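## Task

Transfer the small white block from the desk to the counter. The attempt fails if any carton on the desk lands on the floor, or if the robot tips over or is left leaning. At the end the gripper must be open and the arm away from the block, which has to rest on the counter without the robot's support.

## Robot and tools

ROBOT. TidyBot++: a base 0.54 m long, 0.50 m wide and 0.38 m tall on four driven casters. It carries one seven-joint arm with a two-finger gripper. The shoulder sits 0.12 m ahead of the base centre, 0.68 m above the floor. Cameras: base_camera and wrist_camera (the latter sees along the hand). The arm begins folded, hand down, sticking out up to 0.08 m ahead of the base with the elbow up to 1.15 m high. A downward-pointing hand reaches at most about 0.94 m above the floor, and only near the base.

FRAMES. Base frame: origin on the floor below the base centre, x forward, y left, z up. hand_pose is reported in it, for the point between the finger pads; the hand's z axis runs along the fingers, its y axis is the closing direction. The odometry frame is the base frame where the scene began; heading is positive to the left, -3.142 to 3.142.

execute_actions. Argument "actions": a list holding one action or none (none just reports state and images). An action may have "base", "joints", "speeds"; its motions start together. "base" holds exactly one relative move from where the base last measured itself: translate_m (metres, forward positive, -2 to 2), strafe_m (metres, left positive, -2 to 2) or rotate_rad (radians, counter-clockwise from above positive, -6.3 to 6.3). "joints" holds absolute targets by name, in radians: joint_1_rad (any angle; whole arm about vertical, positive clockwise from above, opposite to rotate_rad), joint_2_rad shoulder -2.249 to 2.249, joint_3_rad any angle, joint_4_rad elbow -2.579 to 2.579, joint_5_rad any angle, joint_6_rad wrist -2.099 to 2.099, joint_7_rad any angle (hand down: positive is counter-clockwise from above; at 1.57 fingers open toward robot left/right). Tolerances: ±0.039 for joints 1-4, ±0.056 for 5-7. Any-angle joints go the short way; send steps below half a turn to go further. gripper_pos is absolute, 0 (open) to 1 (closed), ±0.03; pad gap is roughly 85 x (1 - gripper_pos) mm. At 1 the fingers squeeze about 96-120 N each; "done" means empty, "off_target" means something is held. Closed fingertips reach about 20 mm beyond the hand point. "speeds" caps top speed for that action: translate_m and strafe_m 0.05 to 0.5 m/s, rotate_rad 0.1 to 1.57 rad/s (the maximum is the default). Base moves needing over 8.667 s, unknown keys or out-of-range values are rejected with nothing moving. Omitted joints or base may keep pushing toward earlier targets. No action exceeds 15 s. "cameras": list of base_camera, wrist_camera or all; omitted or null gives all, [] gives none.

wait: "seconds" 0 to 10; commands nothing, returns state and images.
zoom_image: "camera" plus "region" [x0, y0, x1, y1] pixels from the top-left, at most 504 by 504, on that camera's latest full image.
finished_scene: "scene" = current scene number; final, reports success and gives the next task.

ARM GEOMETRY. Upper arm 0.42 m, forearm 0.31 m, hand 0.31 m. With joint_1_rad = 0, joint_3_rad = 3.14, joint_5_rad = 0 (near start) the arm stays in the base's x-z plane. Tilt from vertical (forward positive): upper arm = joint_2_rad, forearm = joint_2_rad - joint_4_rad, hand = joint_2_rad - joint_4_rad - joint_6_rad. Hand point offset from shoulder: forward = sum of length x sin(tilt), up = sum of length x cos(tilt). Joints move up to 1.39 rad/s (1.22 for joints 5-7). From joint_3_rad 3.14, positive swings a forward-bent forearm to the right; positive joint_5_rad does likewise for a bent hand.

RESULT LINES. base_status and joint_status: "done"; "off_target" (rested away, may still push); "contact_stop"/"time_out" (target dropped, holding in place; for the base, contact_stop only after odometry reached target and something then shoved it). A blocked base shoves until time-out and may still report done while short. "joint command not followed" plus "cause:" means arm targets were withheld (usually an arm self-collision); the gripper still moves; withheld joints show "not_followed" and may be retried each action until valid targets are given. on_its_own lists uncommanded motion. motor_effort: percent of maximum, positive toward higher joint values, bracket = peak, noisy with fixed bias. base_odometry counts wheel turns (slip included, drifts a few cm and degrees over many moves). base_tilt in degrees, forward/right positive, about 1 degree bias. "ARM HIT": arm struck base or itself. Torque fault: a joint sensor at its limit (104.5 N m joints 1-4, 51.3 N m joints 5-7; warnings at 56.7 and 29.4) freezes arm and gripper for 10 s and skips the rest of the call; the base continues. MOTOR HOT appears at 60 °C; at 75 °C an OVER-TEMPERATURE FAULT lets the arm sink and unreached keys show "limit_stop_at_motor_heat" (resend the target). Holding loads, even while thinking, heats motors.

ACCURACY. Friction leaves the hand a centimetre or two off (more when stretched) while still reporting done; repeating a target does nothing. Correct by sending each joint last command + (wanted - read). hand_pose can itself be off; trust images. Held objects make the arm sag; never command a loaded joint to its read angle. The robot holds the last command while you think.

AVOID. Dropping or knocking objects, cartons falling off the desk, driving while the arm is snagged (above about 0.8 m this can topple the robot), sideways force on a raised hand, shoving the base into furniture, fingers into the floor, and loose objects left moving. Loose objects may occasionally get a brief external nudge. Release, retract and back off before finishing.

Each tool is called after "Request:" by a JSON object that holds its "api" and its "payload".

## Session

Request:
{"api": "execute_actions", "payload": {"actions": []}}

Scene clock: 0.00 s.
base_odometry: x=+0.000 y=+0.000 heading=+0.000 (m, m, rad; odometry frame)
base_tilt: forward=-0.1 right=+0.8 (deg)
base_status: not commanded
joint_positions: joint_1_rad=+0.036 joint_2_rad=-0.377 joint_3_rad=+3.174 joint_4_rad=-2.517 joint_5_rad=-0.030 joint_6_rad=-0.819 joint_7_rad=+1.552 gripper_pos=+0.000
joint_status: not commanded
motor_effort: joint_1_rad=+0 joint_2_rad=+0 joint_3_rad=+0 joint_4_rad=+12 joint_5_rad=+0 joint_6_rad=+1 joint_7_rad=+1 (%)
hand_pose: x=+0.2859 y=-0.0018 z=+0.5977 quat_wxyz=(-0.016, +0.994, -0.052, +0.091) (m; base frame)
pictures: base_camera, wrist_camera
Images, in order (width x height): base_camera 644x364, wrist_camera 644x476.

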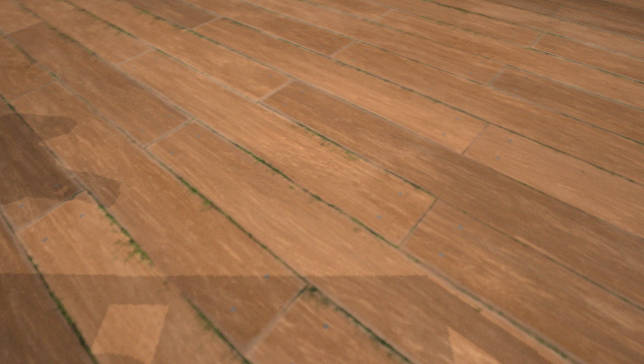

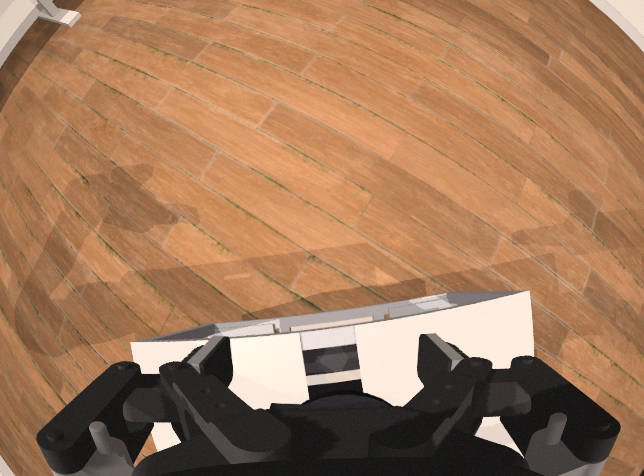

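Raise the hand to look around.

Request:
{"api": "execute_actions", "payload": {"actions": [{"joints":{"joint_2_rad":-0.4,"joint_4_rad":-1.9,"joint_6_rad":-0.4},"base":{"rotate_rad":0.7}}]}}

Scene clock: 5.43 s.
base_odometry: x=+0.000 y=+0.000 heading=+0.700 (m, m, rad; odometry frame)
base_tilt: forward=-0.1 right=+0.8 (deg)
base_status: done
joint_positions: joint_1_rad=+0.036 joint_2_rad=-0.378 joint_3_rad=+3.174 joint_4_rad=-1.906 joint_5_rad=-0.030 joint_6_rad=-0.418 joint_7_rad=+1.552 gripper_pos=+0.000
joint_status: all done
motor_effort: joint_1_rad=-1(1) joint_2_rad=-8(9) joint_3_rad=+0(3) joint_4_rad=+21(22) joint_5_rad=+0(1) joint_6_rad=+10(10) joint_7_rad=+0(0) (%)
hand_pose: x=+0.5668 y=-0.0280 z=+0.9726 quat_wxyz=(-0.004, +0.825, -0.046, +0.563) (m; base frame)
pictures: base_camera, wrist_camera
Images, in order (width x height): base_camera 644x364, wrist_camera 644x476.

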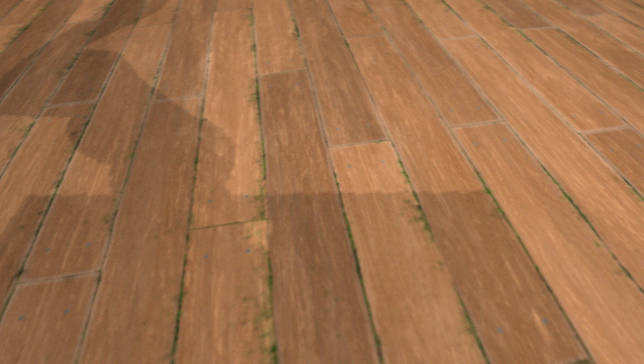

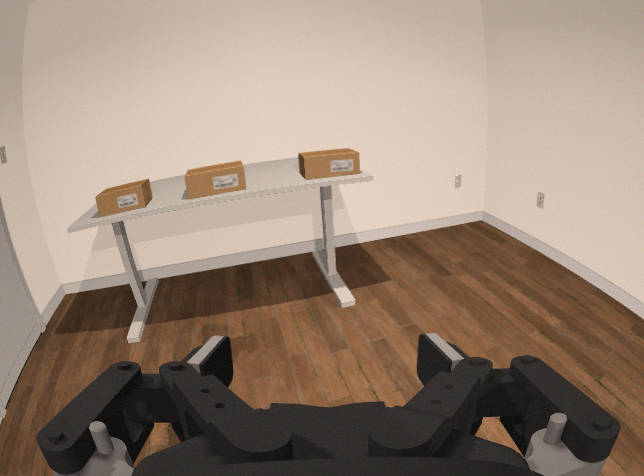

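Request:
{"api": "execute_actions", "payload": {"actions": [{"joints":{"joint_1_rad":0,"joint_3_rad":3.12,"joint_5_rad":0.02,"joint_7_rad":1.6,"joint_2_rad":0.0,"joint_4_rad":-0.9,"joint_6_rad":-1.4},"base":{"rotate_rad":0.15}}], "cameras": []}}

Request:
{"api": "execute_actions", "payload": {"actions": [{"base":{"translate_m":0.8}}]}}

Scene clock: 12.93 s.
base_odometry: x=+0.000 y=+0.000 heading=+0.850 (m, m, rad; odometry frame)
base_tilt: forward=-0.1 right=+0.9 (deg)
base_status: done
joint_positions: joint_1_rad=+0.025 joint_2_rad=-0.023 joint_3_rad=+3.142 joint_4_rad=-0.909 joint_5_rad=-0.016 joint_6_rad=-1.378 joint_7_rad=+1.574 gripper_pos=+0.000
joint_status: all done
motor_effort: joint_1_rad=+0(3) joint_2_rad=-18(17) joint_3_rad=+1(2) joint_4_rad=+17(23) joint_5_rad=+0(0) joint_6_rad=+7(9) joint_7_rad=+0(1) (%)
hand_pose: x=+0.5922 y=-0.0057 z=+1.1023 quat_wxyz=(-0.002, +0.905, -0.008, +0.425) (m; base frame)
pictures: none
No camera images: the call's "cameras" was empty. Leave "cameras" out to get every camera's image.

Scene clock: 15.90 s.
base_odometry: x=+0.527 y=+0.602 heading=+0.850 (m, m, rad; odometry frame)
base_tilt: forward=-0.1 right=+0.9 (deg)
base_status: done
joint_positions: joint_1_rad=+0.024 joint_2_rad=-0.006 joint_3_rad=+3.141 joint_4_rad=-0.907 joint_5_rad=-0.015 joint_6_rad=-1.381 joint_7_rad=+1.574 gripper_pos=+0.000
joint_status: not commanded
motor_effort: joint_1_rad=-1(2) joint_2_rad=-19(21) joint_3_rad=+0(0) joint_4_rad=+17(17) joint_5_rad=+0(0) joint_6_rad=+7(8) joint_7_rad=+0(0) (%)
hand_pose: x=+0.5988 y=-0.0053 z=+1.0946 quat_wxyz=(-0.002, +0.909, -0.008, +0.417) (m; base frame)
pictures: base_camera, wrist_camera
Images, in order (width x height): base_camera 644x364, wrist_camera 644x476.

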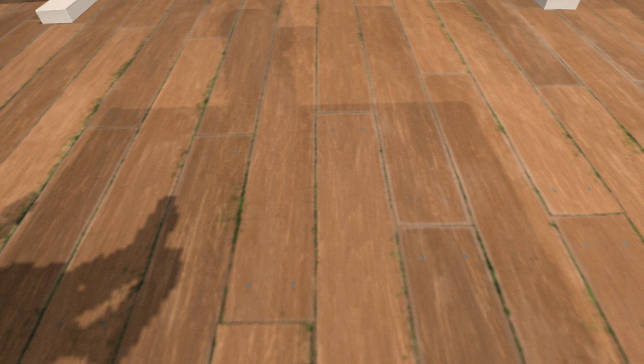

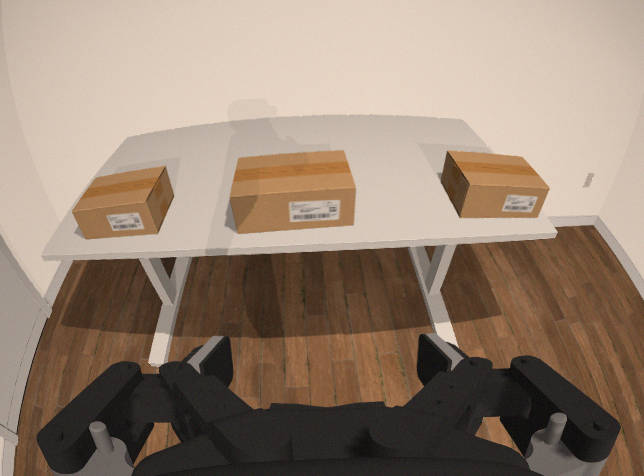

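Request:
{"api": "execute_actions", "payload": {"actions": [{"base":{"translate_m":0.65},"joints":{"joint_2_rad":0.3,"joint_4_rad":-0.7,"joint_6_rad":-1.6}}]}}

Scene clock: 24.23 s.
base_odometry: x=+0.956 y=+1.091 heading=+0.851 (m, m, rad; odometry frame)
base_tilt: forward=-0.1 right=+0.8 (deg)
base_status: done
joint_positions: joint_1_rad=+0.024 joint_2_rad=+0.299 joint_3_rad=+3.140 joint_4_rad=-0.711 joint_5_rad=-0.015 joint_6_rad=-1.579 joint_7_rad=+1.574 gripper_pos=+0.000
joint_status: all done
motor_effort: joint_1_rad=-1(2) joint_2_rad=-30(34) joint_3_rad=-1(1) joint_4_rad=+16(18) joint_5_rad=+0(0) joint_6_rad=+6(10) joint_7_rad=+0(0) (%)
hand_pose: x=+0.6724 y=-0.0070 z=+0.9866 quat_wxyz=(-0.004, +0.962, -0.008, +0.273) (m; base frame)
pictures: base_camera, wrist_camera
Images, in order (width x height): base_camera 644x364, wrist_camera 644x476.

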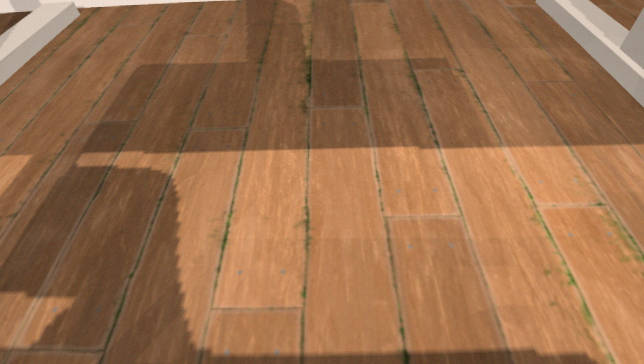

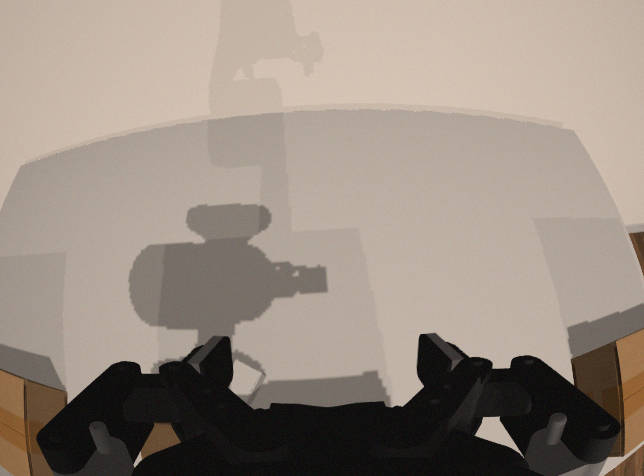

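Request:
{"api": "execute_actions", "payload": {"actions": [{"base":{"strafe_m":0.1},"joints":{"joint_2_rad":0.45,"joint_4_rad":-0.4,"joint_6_rad":-2.0}}]}}

Scene clock: 30.90 s.
base_odometry: x=+0.880 y=+1.157 heading=+0.851 (m, m, rad; odometry frame)
base_tilt: forward=-0.1 right=+0.8 (deg)
base_status: done
joint_positions: joint_1_rad=+0.009 joint_2_rad=+0.431 joint_3_rad=+3.134 joint_4_rad=-0.410 joint_5_rad=-0.012 joint_6_rad=-1.980 joint_7_rad=+1.574 gripper_pos=+0.000
joint_status: all done
motor_effort: joint_1_rad=+0(3) joint_2_rad=-32(33) joint_3_rad=+0(1) joint_4_rad=+14(17) joint_5_rad=+0(1) joint_6_rad=+3(6) joint_7_rad=+0(0) (%)
hand_pose: x=+0.6271 y=+0.0025 z=+0.9783 quat_wxyz=(-0.006, +0.987, +0.003, +0.160) (m; base frame)
pictures: base_camera, wrist_camera
Images, in order (width x height): base_camera 644x364, wrist_camera 644x476.

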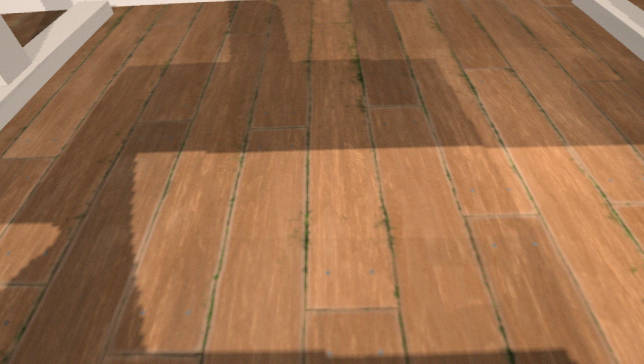

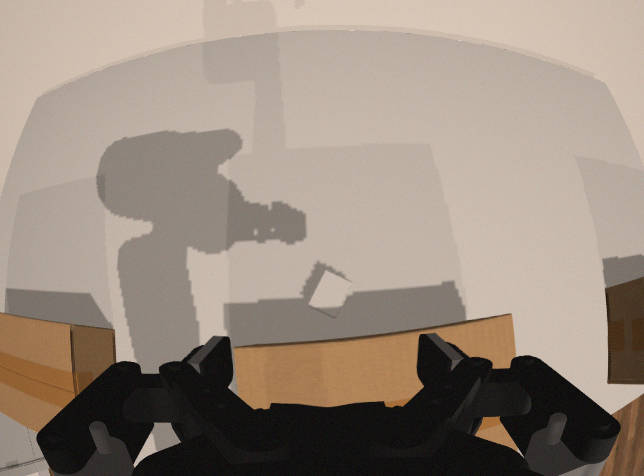

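Request:
{"api": "execute_actions", "payload": {"actions": [{"joints":{"joint_2_rad":0.55,"joint_6_rad":-1.8,"joint_7_rad":1.12}}], "cameras": []}}

Request:
{"api": "execute_actions", "payload": {"actions": [{"joints":{"joint_2_rad":0.68,"joint_6_rad":-1.93}}], "cameras": ["wrist_camera"]}}

Scene clock: 43.73 s.
base_odometry: x=+0.880 y=+1.157 heading=+0.851 (m, m, rad; odometry frame)
base_tilt: forward=-0.1 right=+0.8 (deg)
base_status: not commanded
joint_positions: joint_1_rad=+0.009 joint_2_rad=+0.549 joint_3_rad=+3.134 joint_4_rad=-0.406 joint_5_rad=-0.012 joint_6_rad=-1.814 joint_7_rad=+1.130 gripper_pos=+0.000
joint_status: all done
motor_effort: joint_1_rad=-1(1) joint_2_rad=-38(41) joint_3_rad=+0(1) joint_4_rad=+15(16) joint_5_rad=+0(0) joint_6_rad=+4(4) joint_7_rad=+0(0) (%)
hand_pose: x=+0.7084 y=+0.0022 z=+0.9325 quat_wxyz=(-0.047, +0.959, -0.214, +0.179) (m; base frame)
pictures: none
No camera images: the call's "cameras" was empty. Leave "cameras" out to get every camera's image.

Scene clock: 44.83 s.
base_odometry: x=+0.880 y=+1.157 heading=+0.851 (m, m, rad; odometry frame)
base_tilt: forward=-0.1 right=+0.9 (deg)
base_status: not commanded
joint_positions: joint_1_rad=+0.009 joint_2_rad=+0.681 joint_3_rad=+3.134 joint_4_rad=-0.403 joint_5_rad=-0.012 joint_6_rad=-1.909 joint_7_rad=+1.130 gripper_pos=+0.000
joint_status: all done
motor_effort: joint_1_rad=-1(1) joint_2_rad=-43(46) joint_3_rad=-1(0) joint_4_rad=+15(16) joint_5_rad=+0(0) joint_6_rad=+2(4) joint_7_rad=+0(0) (%)
hand_pose: x=+0.7077 y=+0.0020 z=+0.8482 quat_wxyz=(-0.024, +0.973, -0.217, +0.071) (m; base frame)
pictures: wrist_camera
Images, in order (width x height): wrist_camera 644x476.

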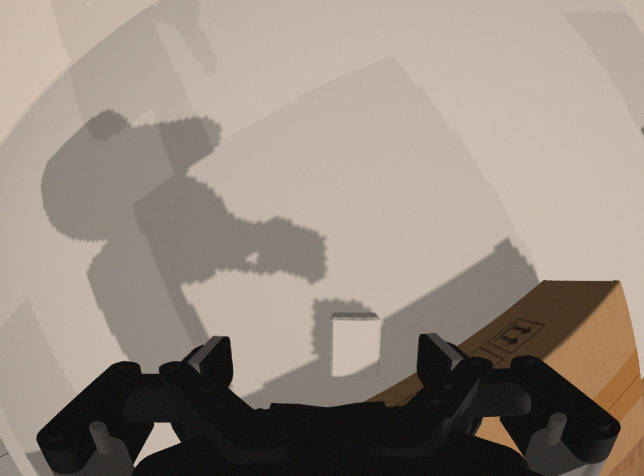

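Request:
{"api": "execute_actions", "payload": {"actions": [{"joints":{"joint_4_rad":-0.58,"joint_6_rad":-1.87,"gripper_pos":0.2}}], "cameras": ["wrist_camera"]}}

Scene clock: 55.30 s.
base_odometry: x=+0.880 y=+1.157 heading=+0.851 (m, m, rad; odometry frame)
base_tilt: forward=-0.1 right=+0.8 (deg)
base_status: not commanded
joint_positions: joint_1_rad=+0.009 joint_2_rad=+0.681 joint_3_rad=+3.134 joint_4_rad=-0.573 joint_5_rad=-0.012 joint_6_rad=-1.893 joint_7_rad=+1.130 gripper_pos=+0.200
joint_status: all done
motor_effort: joint_1_rad=+0(1) joint_2_rad=-43(44) joint_3_rad=-1(0) joint_4_rad=+15(16) joint_5_rad=+0(0) joint_6_rad=+0(1) joint_7_rad=+1(0) (%)
hand_pose: x=+0.6808 y=+0.0023 z=+0.7954 quat_wxyz=(-0.007, +0.976, -0.218, -0.004) (m; base frame)
pictures: wrist_camera
Images, in order (width x height): wrist_camera 644x476.

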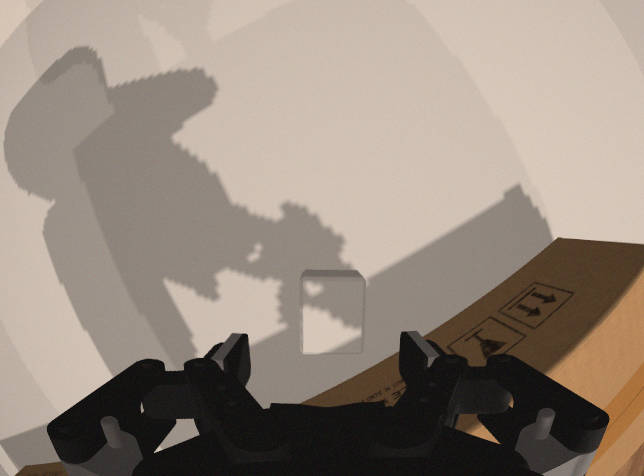

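Request:
{"api": "execute_actions", "payload": {"actions": [{"joints":{"joint_4_rad":-0.79,"joint_6_rad":-1.65,"joint_1_rad":0.03}}], "cameras": ["wrist_camera"]}}

Scene clock: 61.27 s.
base_odometry: x=+0.880 y=+1.157 heading=+0.851 (m, m, rad; odometry frame)
base_tilt: forward=-0.1 right=+0.8 (deg)
base_status: not commanded
joint_positions: joint_1_rad=+0.009 joint_2_rad=+0.681 joint_3_rad=+3.134 joint_4_rad=-0.783 joint_5_rad=-0.012 joint_6_rad=-1.671 joint_7_rad=+1.130 gripper_pos=+0.200
joint_status: all done
motor_effort: joint_1_rad=-1(1) joint_2_rad=-44(45) joint_3_rad=+0(0) joint_4_rad=+16(17) joint_5_rad=+0(0) joint_6_rad=+0(0) joint_7_rad=+0(0) (%)
hand_pose: x=+0.6985 y=+0.0028 z=+0.7311 quat_wxyz=(-0.009, +0.976, -0.219, +0.002) (m; base frame)
pictures: wrist_camera
Images, in order (width x height): wrist_camera 644x476.

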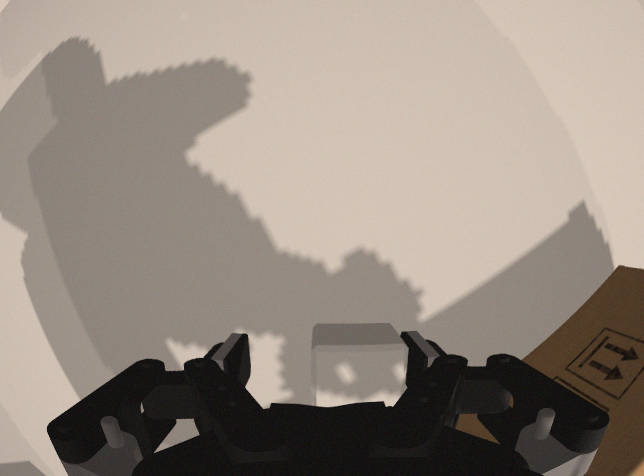

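Request:
{"api": "execute_actions", "payload": {"actions": [{"base":{"translate_m":-0.02},"joints":{"gripper_pos":0.05}}], "cameras": []}}

Request:
{"api": "execute_actions", "payload": {"actions": [{"base":{"strafe_m":-0.008},"joints":{"joint_4_rad":-0.86,"joint_6_rad":-1.59}}], "cameras": ["wrist_camera"]}}

Scene clock: 67.40 s.
base_odometry: x=+0.867 y=+1.142 heading=+0.851 (m, m, rad; odometry frame)
base_tilt: forward=-0.1 right=+0.8 (deg)
base_status: done
joint_positions: joint_1_rad=+0.010 joint_2_rad=+0.680 joint_3_rad=+3.134 joint_4_rad=-0.783 joint_5_rad=-0.012 joint_6_rad=-1.670 joint_7_rad=+1.130 gripper_pos=+0.050
joint_status: all done
motor_effort: joint_1_rad=-1(2) joint_2_rad=-43(47) joint_3_rad=-1(1) joint_4_rad=+16(17) joint_5_rad=+0(1) joint_6_rad=+0(1) joint_7_rad=+0(0) (%)
hand_pose: x=+0.6988 y=+0.0021 z=+0.7317 quat_wxyz=(-0.009, +0.975, -0.220, +0.003) (m; base frame)
pictures: none
No camera images: the call's "cameras" was empty. Leave "cameras" out to get every camera's image.

Scene clock: 68.20 s.
base_odometry: x=+0.873 y=+1.137 heading=+0.851 (m, m, rad; odometry frame)
base_tilt: forward=-0.1 right=+0.9 (deg)
base_status: done
joint_positions: joint_1_rad=+0.016 joint_2_rad=+0.661 joint_3_rad=+3.133 joint_4_rad=-0.834 joint_5_rad=-0.011 joint_6_rad=-1.619 joint_7_rad=+1.130 gripper_pos=+0.050
joint_status: all done
motor_effort: joint_1_rad=+0(5) joint_2_rad=-36(44) joint_3_rad=+0(2) joint_4_rad=+13(17) joint_5_rad=+0(1) joint_6_rad=+1(2) joint_7_rad=+0(1) (%)
hand_pose: x=+0.6994 y=-0.0011 z=+0.7269 quat_wxyz=(-0.011, +0.975, -0.223, +0.012) (m; base frame)
pictures: wrist_camera
Images, in order (width x height): wrist_camera 644x476.

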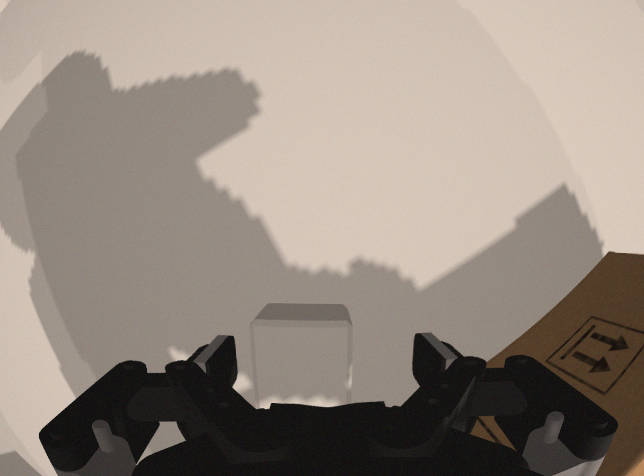

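Touching the desk; ease up and close.

Request:
{"api": "execute_actions", "payload": {"actions": [{"joints":{"joint_2_rad":0.63,"gripper_pos":1}}], "cameras": ["wrist_camera"]}}

Request:
{"api": "execute_actions", "payload": {"actions": [{"joints":{"joint_2_rad":0.3,"joint_6_rad":-1.3}}], "cameras": ["wrist_camera"]}}

Scene clock: 75.13 s.
base_odometry: x=+0.873 y=+1.137 heading=+0.851 (m, m, rad; odometry frame)
base_tilt: forward=-0.1 right=+0.9 (deg)
base_status: not commanded
joint_positions: joint_1_rad=+0.016 joint_2_rad=+0.636 joint_3_rad=+3.133 joint_4_rad=-0.844 joint_5_rad=-0.006 joint_6_rad=-1.610 joint_7_rad=+1.130 gripper_pos=+0.629
joint_status: gripper_pos off_target (ended at +0.629, target +1.000); the others done
motor_effort: joint_1_rad=-2(2) joint_2_rad=-39(42) joint_3_rad=-1(1) joint_4_rad=+15(16) joint_5_rad=+0(1) joint_6_rad=+1(2) joint_7_rad=+0(0) (%)
hand_pose: x=+0.6979 y=-0.0026 z=+0.7382 quat_wxyz=(-0.011, +0.975, -0.223, +0.024) (m; base frame)
pictures: wrist_camera
Images, in order (width x height): wrist_camera 644x476.

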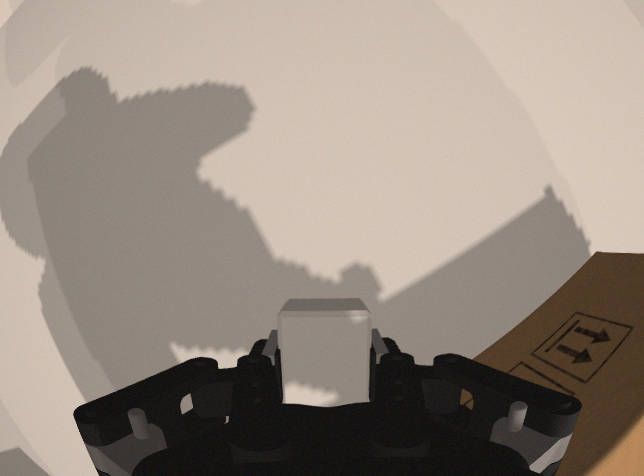

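Scene clock: 76.77 s.
base_odometry: x=+0.873 y=+1.137 heading=+0.851 (m, m, rad; odometry frame)
base_tilt: forward=-0.1 right=+0.8 (deg)
base_status: not commanded
joint_positions: joint_1_rad=+0.016 joint_2_rad=+0.295 joint_3_rad=+3.133 joint_4_rad=-0.857 joint_5_rad=-0.006 joint_6_rad=-1.321 joint_7_rad=+1.130 gripper_pos=+0.629
joint_status: all done
motor_effort: joint_1_rad=-1(1) joint_2_rad=-32(46) joint_3_rad=-1(0) joint_4_rad=+19(19) joint_5_rad=+0(0) joint_6_rad=+6(7) joint_7_rad=+0(0) (%)
hand_pose: x=+0.7213 y=-0.0025 z=+0.9683 quat_wxyz=(-0.074, +0.921, -0.210, +0.320) (m; base frame)
pictures: wrist_camera
Images, in order (width x height): wrist_camera 644x476.

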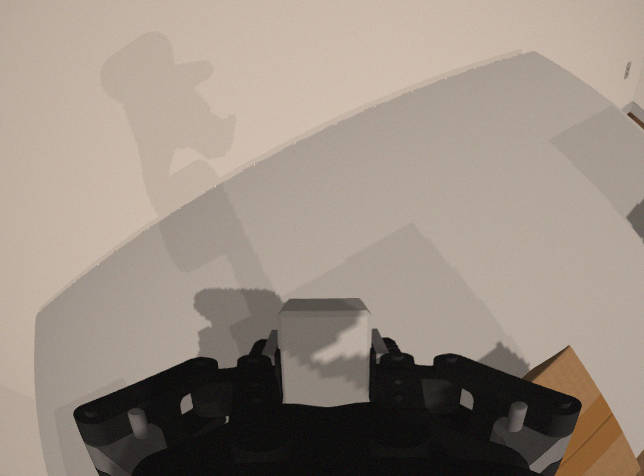

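Request:
{"api": "execute_actions", "payload": {"actions": [{"base":{"translate_m":-0.6},"joints":{"joint_2_rad":-0.1,"joint_7_rad":1.59}}], "cameras": []}}

Request:
{"api": "execute_actions", "payload": {"actions": [{"base":{"rotate_rad":-2.6}}]}}

Scene clock: 84.20 s.
base_odometry: x=+0.478 y=+0.686 heading=+0.851 (m, m, rad; odometry frame)
base_tilt: forward=-0.1 right=+0.9 (deg)
base_status: done
joint_positions: joint_1_rad=+0.016 joint_2_rad=-0.110 joint_3_rad=+3.133 joint_4_rad=-0.859 joint_5_rad=-0.006 joint_6_rad=-1.319 joint_7_rad=+1.567 gripper_pos=+0.629
joint_status: all done
motor_effort: joint_1_rad=-1(0) joint_2_rad=-13(38) joint_3_rad=+0(1) joint_4_rad=+16(20) joint_5_rad=+0(1) joint_6_rad=+8(9) joint_7_rad=+0(0) (%)
hand_pose: x=+0.5602 y=+0.0002 z=+1.1818 quat_wxyz=(-0.002, +0.859, -0.004, +0.511) (m; base frame)
pictures: none
No camera images: the call's "cameras" was empty. Leave "cameras" out to get every camera's image.

Scene clock: 87.20 s.
base_odometry: x=+0.478 y=+0.686 heading=-1.749 (m, m, rad; odometry frame)
base_tilt: forward=-0.1 right=+0.8 (deg)
base_status: done
joint_positions: joint_1_rad=+0.016 joint_2_rad=-0.103 joint_3_rad=+3.131 joint_4_rad=-0.859 joint_5_rad=-0.006 joint_6_rad=-1.319 joint_7_rad=+1.567 gripper_pos=+0.629
joint_status: not commanded
motor_effort: joint_1_rad=+0(0) joint_2_rad=-13(17) joint_3_rad=+0(2) joint_4_rad=+16(17) joint_5_rad=+0(2) joint_6_rad=+9(9) joint_7_rad=+0(0) (%)
hand_pose: x=+0.5638 y=+0.0009 z=+1.1785 quat_wxyz=(-0.002, +0.861, -0.003, +0.508) (m; base frame)
pictures: base_camera, wrist_camera
Images, in order (width x height): base_camera 644x364, wrist_camera 644x476.

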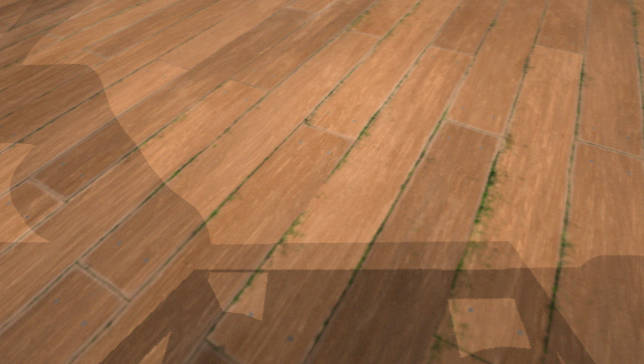

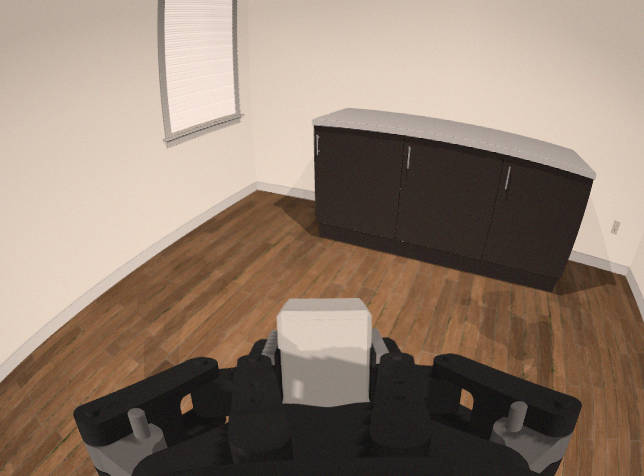

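Request:
{"api": "execute_actions", "payload": {"actions": [{"base":{"rotate_rad":-0.45}}], "cameras": []}}

Request:
{"api": "execute_actions", "payload": {"actions": [{"base":{"translate_m":1.5}}]}}

Scene clock: 92.27 s.
base_odometry: x=+0.478 y=+0.686 heading=-2.198 (m, m, rad; odometry frame)
base_tilt: forward=-0.1 right=+0.8 (deg)
base_status: done
joint_positions: joint_1_rad=+0.019 joint_2_rad=-0.103 joint_3_rad=+3.129 joint_4_rad=-0.859 joint_5_rad=-0.006 joint_6_rad=-1.319 joint_7_rad=+1.567 gripper_pos=+0.629
joint_status: not commanded
motor_effort: joint_1_rad=-1(2) joint_2_rad=-13(14) joint_3_rad=+0(2) joint_4_rad=+16(16) joint_5_rad=+0(1) joint_6_rad=+9(9) joint_7_rad=+0(1) (%)
hand_pose: x=+0.5638 y=+0.0008 z=+1.1785 quat_wxyz=(-0.002, +0.861, -0.004, +0.508) (m; base frame)
pictures: none
No camera images: the call's "cameras" was empty. Leave "cameras" out to get every camera's image.

Scene clock: 96.63 s.
base_odometry: x=-0.404 y=-0.528 heading=-2.199 (m, m, rad; odometry frame)
base_tilt: forward=-0.1 right=+0.9 (deg)
base_status: done
joint_positions: joint_1_rad=+0.019 joint_2_rad=-0.100 joint_3_rad=+3.129 joint_4_rad=-0.859 joint_5_rad=-0.006 joint_6_rad=-1.318 joint_7_rad=+1.567 gripper_pos=+0.629
joint_status: not commanded
motor_effort: joint_1_rad=-1(0) joint_2_rad=-14(17) joint_3_rad=+0(1) joint_4_rad=+16(17) joint_5_rad=+0(1) joint_6_rad=+9(9) joint_7_rad=+0(0) (%)
hand_pose: x=+0.5654 y=+0.0008 z=+1.1774 quat_wxyz=(-0.002, +0.862, -0.004, +0.507) (m; base frame)
pictures: base_camera, wrist_camera
Images, in order (width x height): base_camera 644x364, wrist_camera 644x476.

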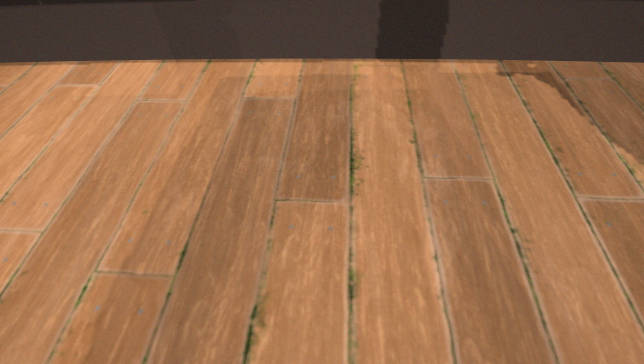

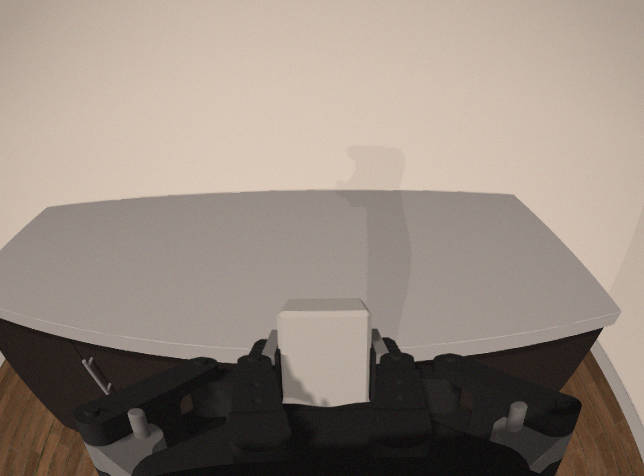

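Request:
{"api": "execute_actions", "payload": {"actions": [{"base":{"translate_m":0.38},"joints":{"joint_2_rad":0.25,"joint_4_rad":-0.5,"joint_6_rad":-2.0}}]}}

Scene clock: 103.27 s.
base_odometry: x=-0.628 y=-0.835 heading=-2.199 (m, m, rad; odometry frame)
base_tilt: forward=-0.1 right=+0.8 (deg)
base_status: done
joint_positions: joint_1_rad=+0.019 joint_2_rad=+0.266 joint_3_rad=+3.129 joint_4_rad=-0.511 joint_5_rad=-0.006 joint_6_rad=-1.977 joint_7_rad=+1.567 gripper_pos=+0.629
joint_status: all done
motor_effort: joint_1_rad=-1(1) joint_2_rad=-25(33) joint_3_rad=+0(1) joint_4_rad=+13(16) joint_5_rad=+0(0) joint_6_rad=+4(10) joint_7_rad=+0(0) (%)
hand_pose: x=+0.5673 y=-0.0012 z=+1.0238 quat_wxyz=(-0.004, +0.981, -0.004, +0.192) (m; base frame)
pictures: base_camera, wrist_camera
Images, in order (width x height): base_camera 644x364, wrist_camera 644x476.

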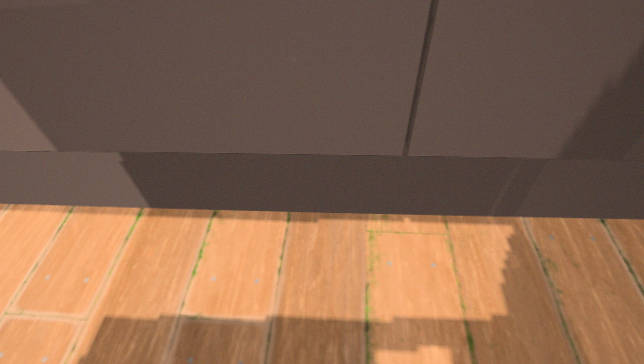

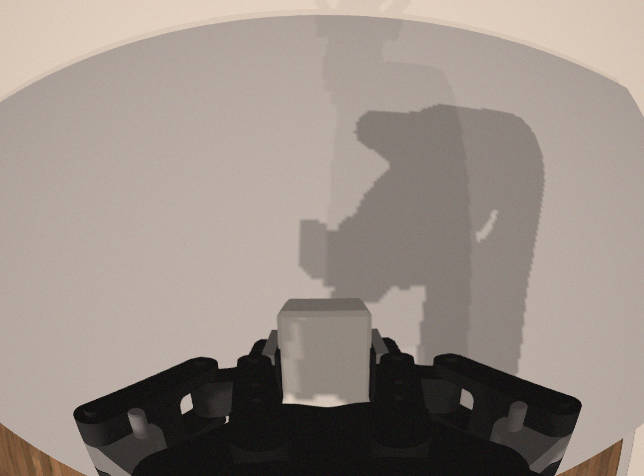

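Request:
{"api": "execute_actions", "payload": {"actions": [{"joints":{"joint_2_rad":0.4}}], "cameras": ["wrist_camera"]}}

Scene clock: 107.80 s.
base_odometry: x=-0.628 y=-0.835 heading=-2.199 (m, m, rad; odometry frame)
base_tilt: forward=-0.1 right=+0.8 (deg)
base_status: not commanded
joint_positions: joint_1_rad=+0.019 joint_2_rad=+0.402 joint_3_rad=+3.129 joint_4_rad=-0.506 joint_5_rad=-0.006 joint_6_rad=-1.979 joint_7_rad=+1.567 gripper_pos=+0.629
joint_status: all done
motor_effort: joint_1_rad=+0(1) joint_2_rad=-31(36) joint_3_rad=+0(0) joint_4_rad=+14(15) joint_5_rad=+0(0) joint_6_rad=+3(4) joint_7_rad=+0(0) (%)
hand_pose: x=+0.6097 y=-0.0020 z=+0.9615 quat_wxyz=(-0.005, +0.992, -0.005, +0.127) (m; base frame)
pictures: wrist_camera
Images, in order (width x height): wrist_camera 644x476.

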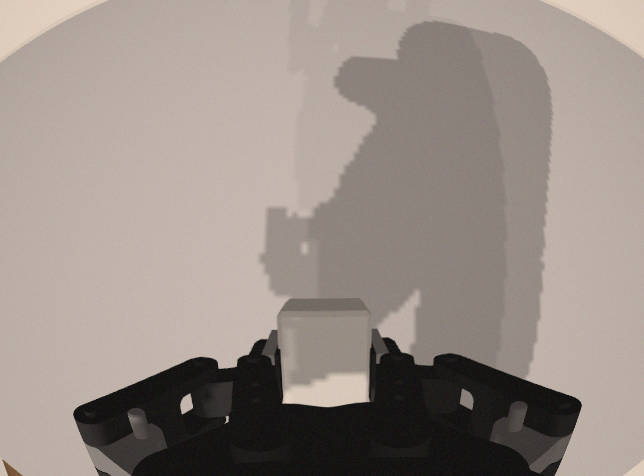

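Request:
{"api": "execute_actions", "payload": {"actions": [{"joints":{"joint_2_rad":0.47}}], "cameras": ["wrist_camera"]}}

Scene clock: 113.50 s.
base_odometry: x=-0.628 y=-0.835 heading=-2.199 (m, m, rad; odometry frame)
base_tilt: forward=-0.1 right=+0.8 (deg)
base_status: not commanded
joint_positions: joint_1_rad=+0.019 joint_2_rad=+0.461 joint_3_rad=+3.129 joint_4_rad=-0.505 joint_5_rad=-0.006 joint_6_rad=-1.979 joint_7_rad=+1.567 gripper_pos=+0.629
joint_status: all done
motor_effort: joint_1_rad=-1(1) joint_2_rad=-34(37) joint_3_rad=+0(0) joint_4_rad=+15(15) joint_5_rad=+0(0) joint_6_rad=+2(3) joint_7_rad=+0(0) (%)
hand_pose: x=+0.6254 y=-0.0023 z=+0.9322 quat_wxyz=(-0.005, +0.995, -0.005, +0.098) (m; base frame)
pictures: wrist_camera
Images, in order (width x height): wrist_camera 644x476.

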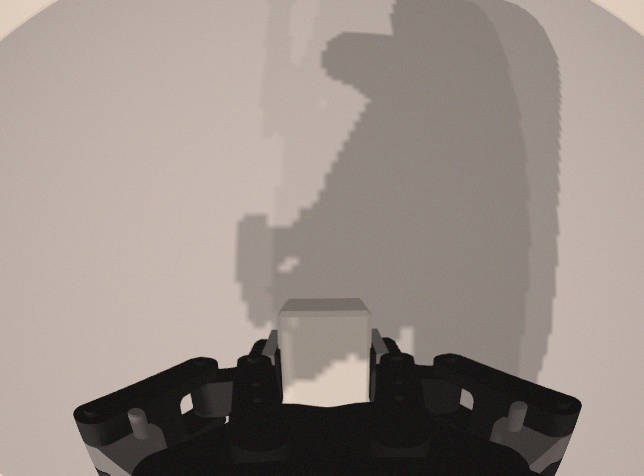

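Request:
{"api": "execute_actions", "payload": {"actions": [{"joints":{"joint_2_rad":0.53}}], "cameras": ["wrist_camera"]}}

Scene clock: 118.07 s.
base_odometry: x=-0.628 y=-0.835 heading=-2.199 (m, m, rad; odometry frame)
base_tilt: forward=-0.1 right=+0.9 (deg)
base_status: not commanded
joint_positions: joint_1_rad=+0.019 joint_2_rad=+0.471 joint_3_rad=+3.129 joint_4_rad=-0.493 joint_5_rad=-0.006 joint_6_rad=-1.985 joint_7_rad=+1.567 gripper_pos=+0.629
joint_status: joint_2_rad off_target (ended at +0.471, target +0.530)
motor_effort: joint_1_rad=+0(1) joint_2_rad=-27(34) joint_3_rad=+0(0) joint_4_rad=+11(14) joint_5_rad=+0(1) joint_6_rad=+3(4) joint_7_rad=+0(0) (%)
hand_pose: x=+0.6273 y=-0.0024 z=+0.9306 quat_wxyz=(-0.005, +0.995, -0.005, +0.096) (m; base frame)
pictures: wrist_camera
Images, in order (width x height): wrist_camera 644x476.

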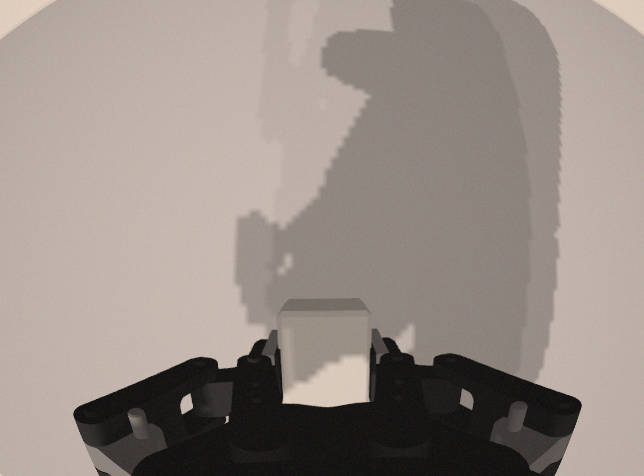

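Request:
{"api": "execute_actions", "payload": {"actions": [{"joints":{"joint_2_rad":0.47,"gripper_pos":0}}], "cameras": []}}

Request:
{"api": "execute_actions", "payload": {"actions": [{"base":{"translate_m":-0.4},"joints":{"joint_2_rad":-0.1}}], "cameras": ["wrist_camera"]}}

Request:
{"api": "finished_scene", "payload": {"scene": 1}}

Scene clock: 125.47 s.
base_odometry: x=-0.628 y=-0.835 heading=-2.199 (m, m, rad; odometry frame)
base_tilt: forward=-0.1 right=+0.8 (deg)
base_status: not commanded
joint_positions: joint_1_rad=+0.019 joint_2_rad=+0.470 joint_3_rad=+3.129 joint_4_rad=-0.497 joint_5_rad=-0.006 joint_6_rad=-1.985 joint_7_rad=+1.567 gripper_pos=+0.000
joint_status: all done
motor_effort: joint_1_rad=-1(1) joint_2_rad=-34(35) joint_3_rad=+0(1) joint_4_rad=+14(14) joint_5_rad=+0(0) joint_6_rad=+2(4) joint_7_rad=+0(0) (%)
hand_pose: x=+0.6266 y=-0.0024 z=+0.9300 quat_wxyz=(-0.005, +0.995, -0.005, +0.095) (m; base frame)
pictures: none
No camera images: the call's "cameras" was empty. Leave "cameras" out to get every camera's image.

Scene clock: 127.83 s.
base_odometry: x=-0.393 y=-0.511 heading=-2.200 (m, m, rad; odometry frame)
base_tilt: forward=-0.1 right=+0.9 (deg)
base_status: done
joint_positions: joint_1_rad=+0.019 joint_2_rad=-0.117 joint_3_rad=+3.129 joint_4_rad=-0.497 joint_5_rad=-0.006 joint_6_rad=-1.985 joint_7_rad=+1.567 gripper_pos=+0.000
joint_status: all done
motor_effort: joint_1_rad=+0(2) joint_2_rad=-6(41) joint_3_rad=+0(1) joint_4_rad=+9(16) joint_5_rad=+0(1) joint_6_rad=+7(8) joint_7_rad=+0(0) (%)
hand_pose: x=+0.4043 y=+0.0018 z=+1.1695 quat_wxyz=(-0.001, +0.926, -0.003, +0.378) (m; base frame)
pictures: wrist_camera
Images, in order (width x height): wrist_camera 644x476.

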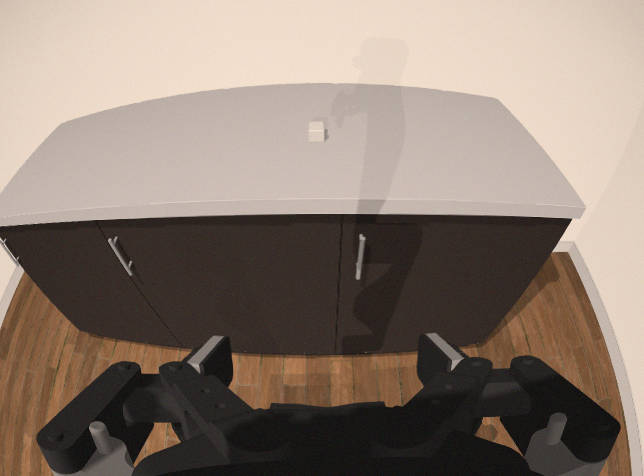

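The scene is finished: the task was done.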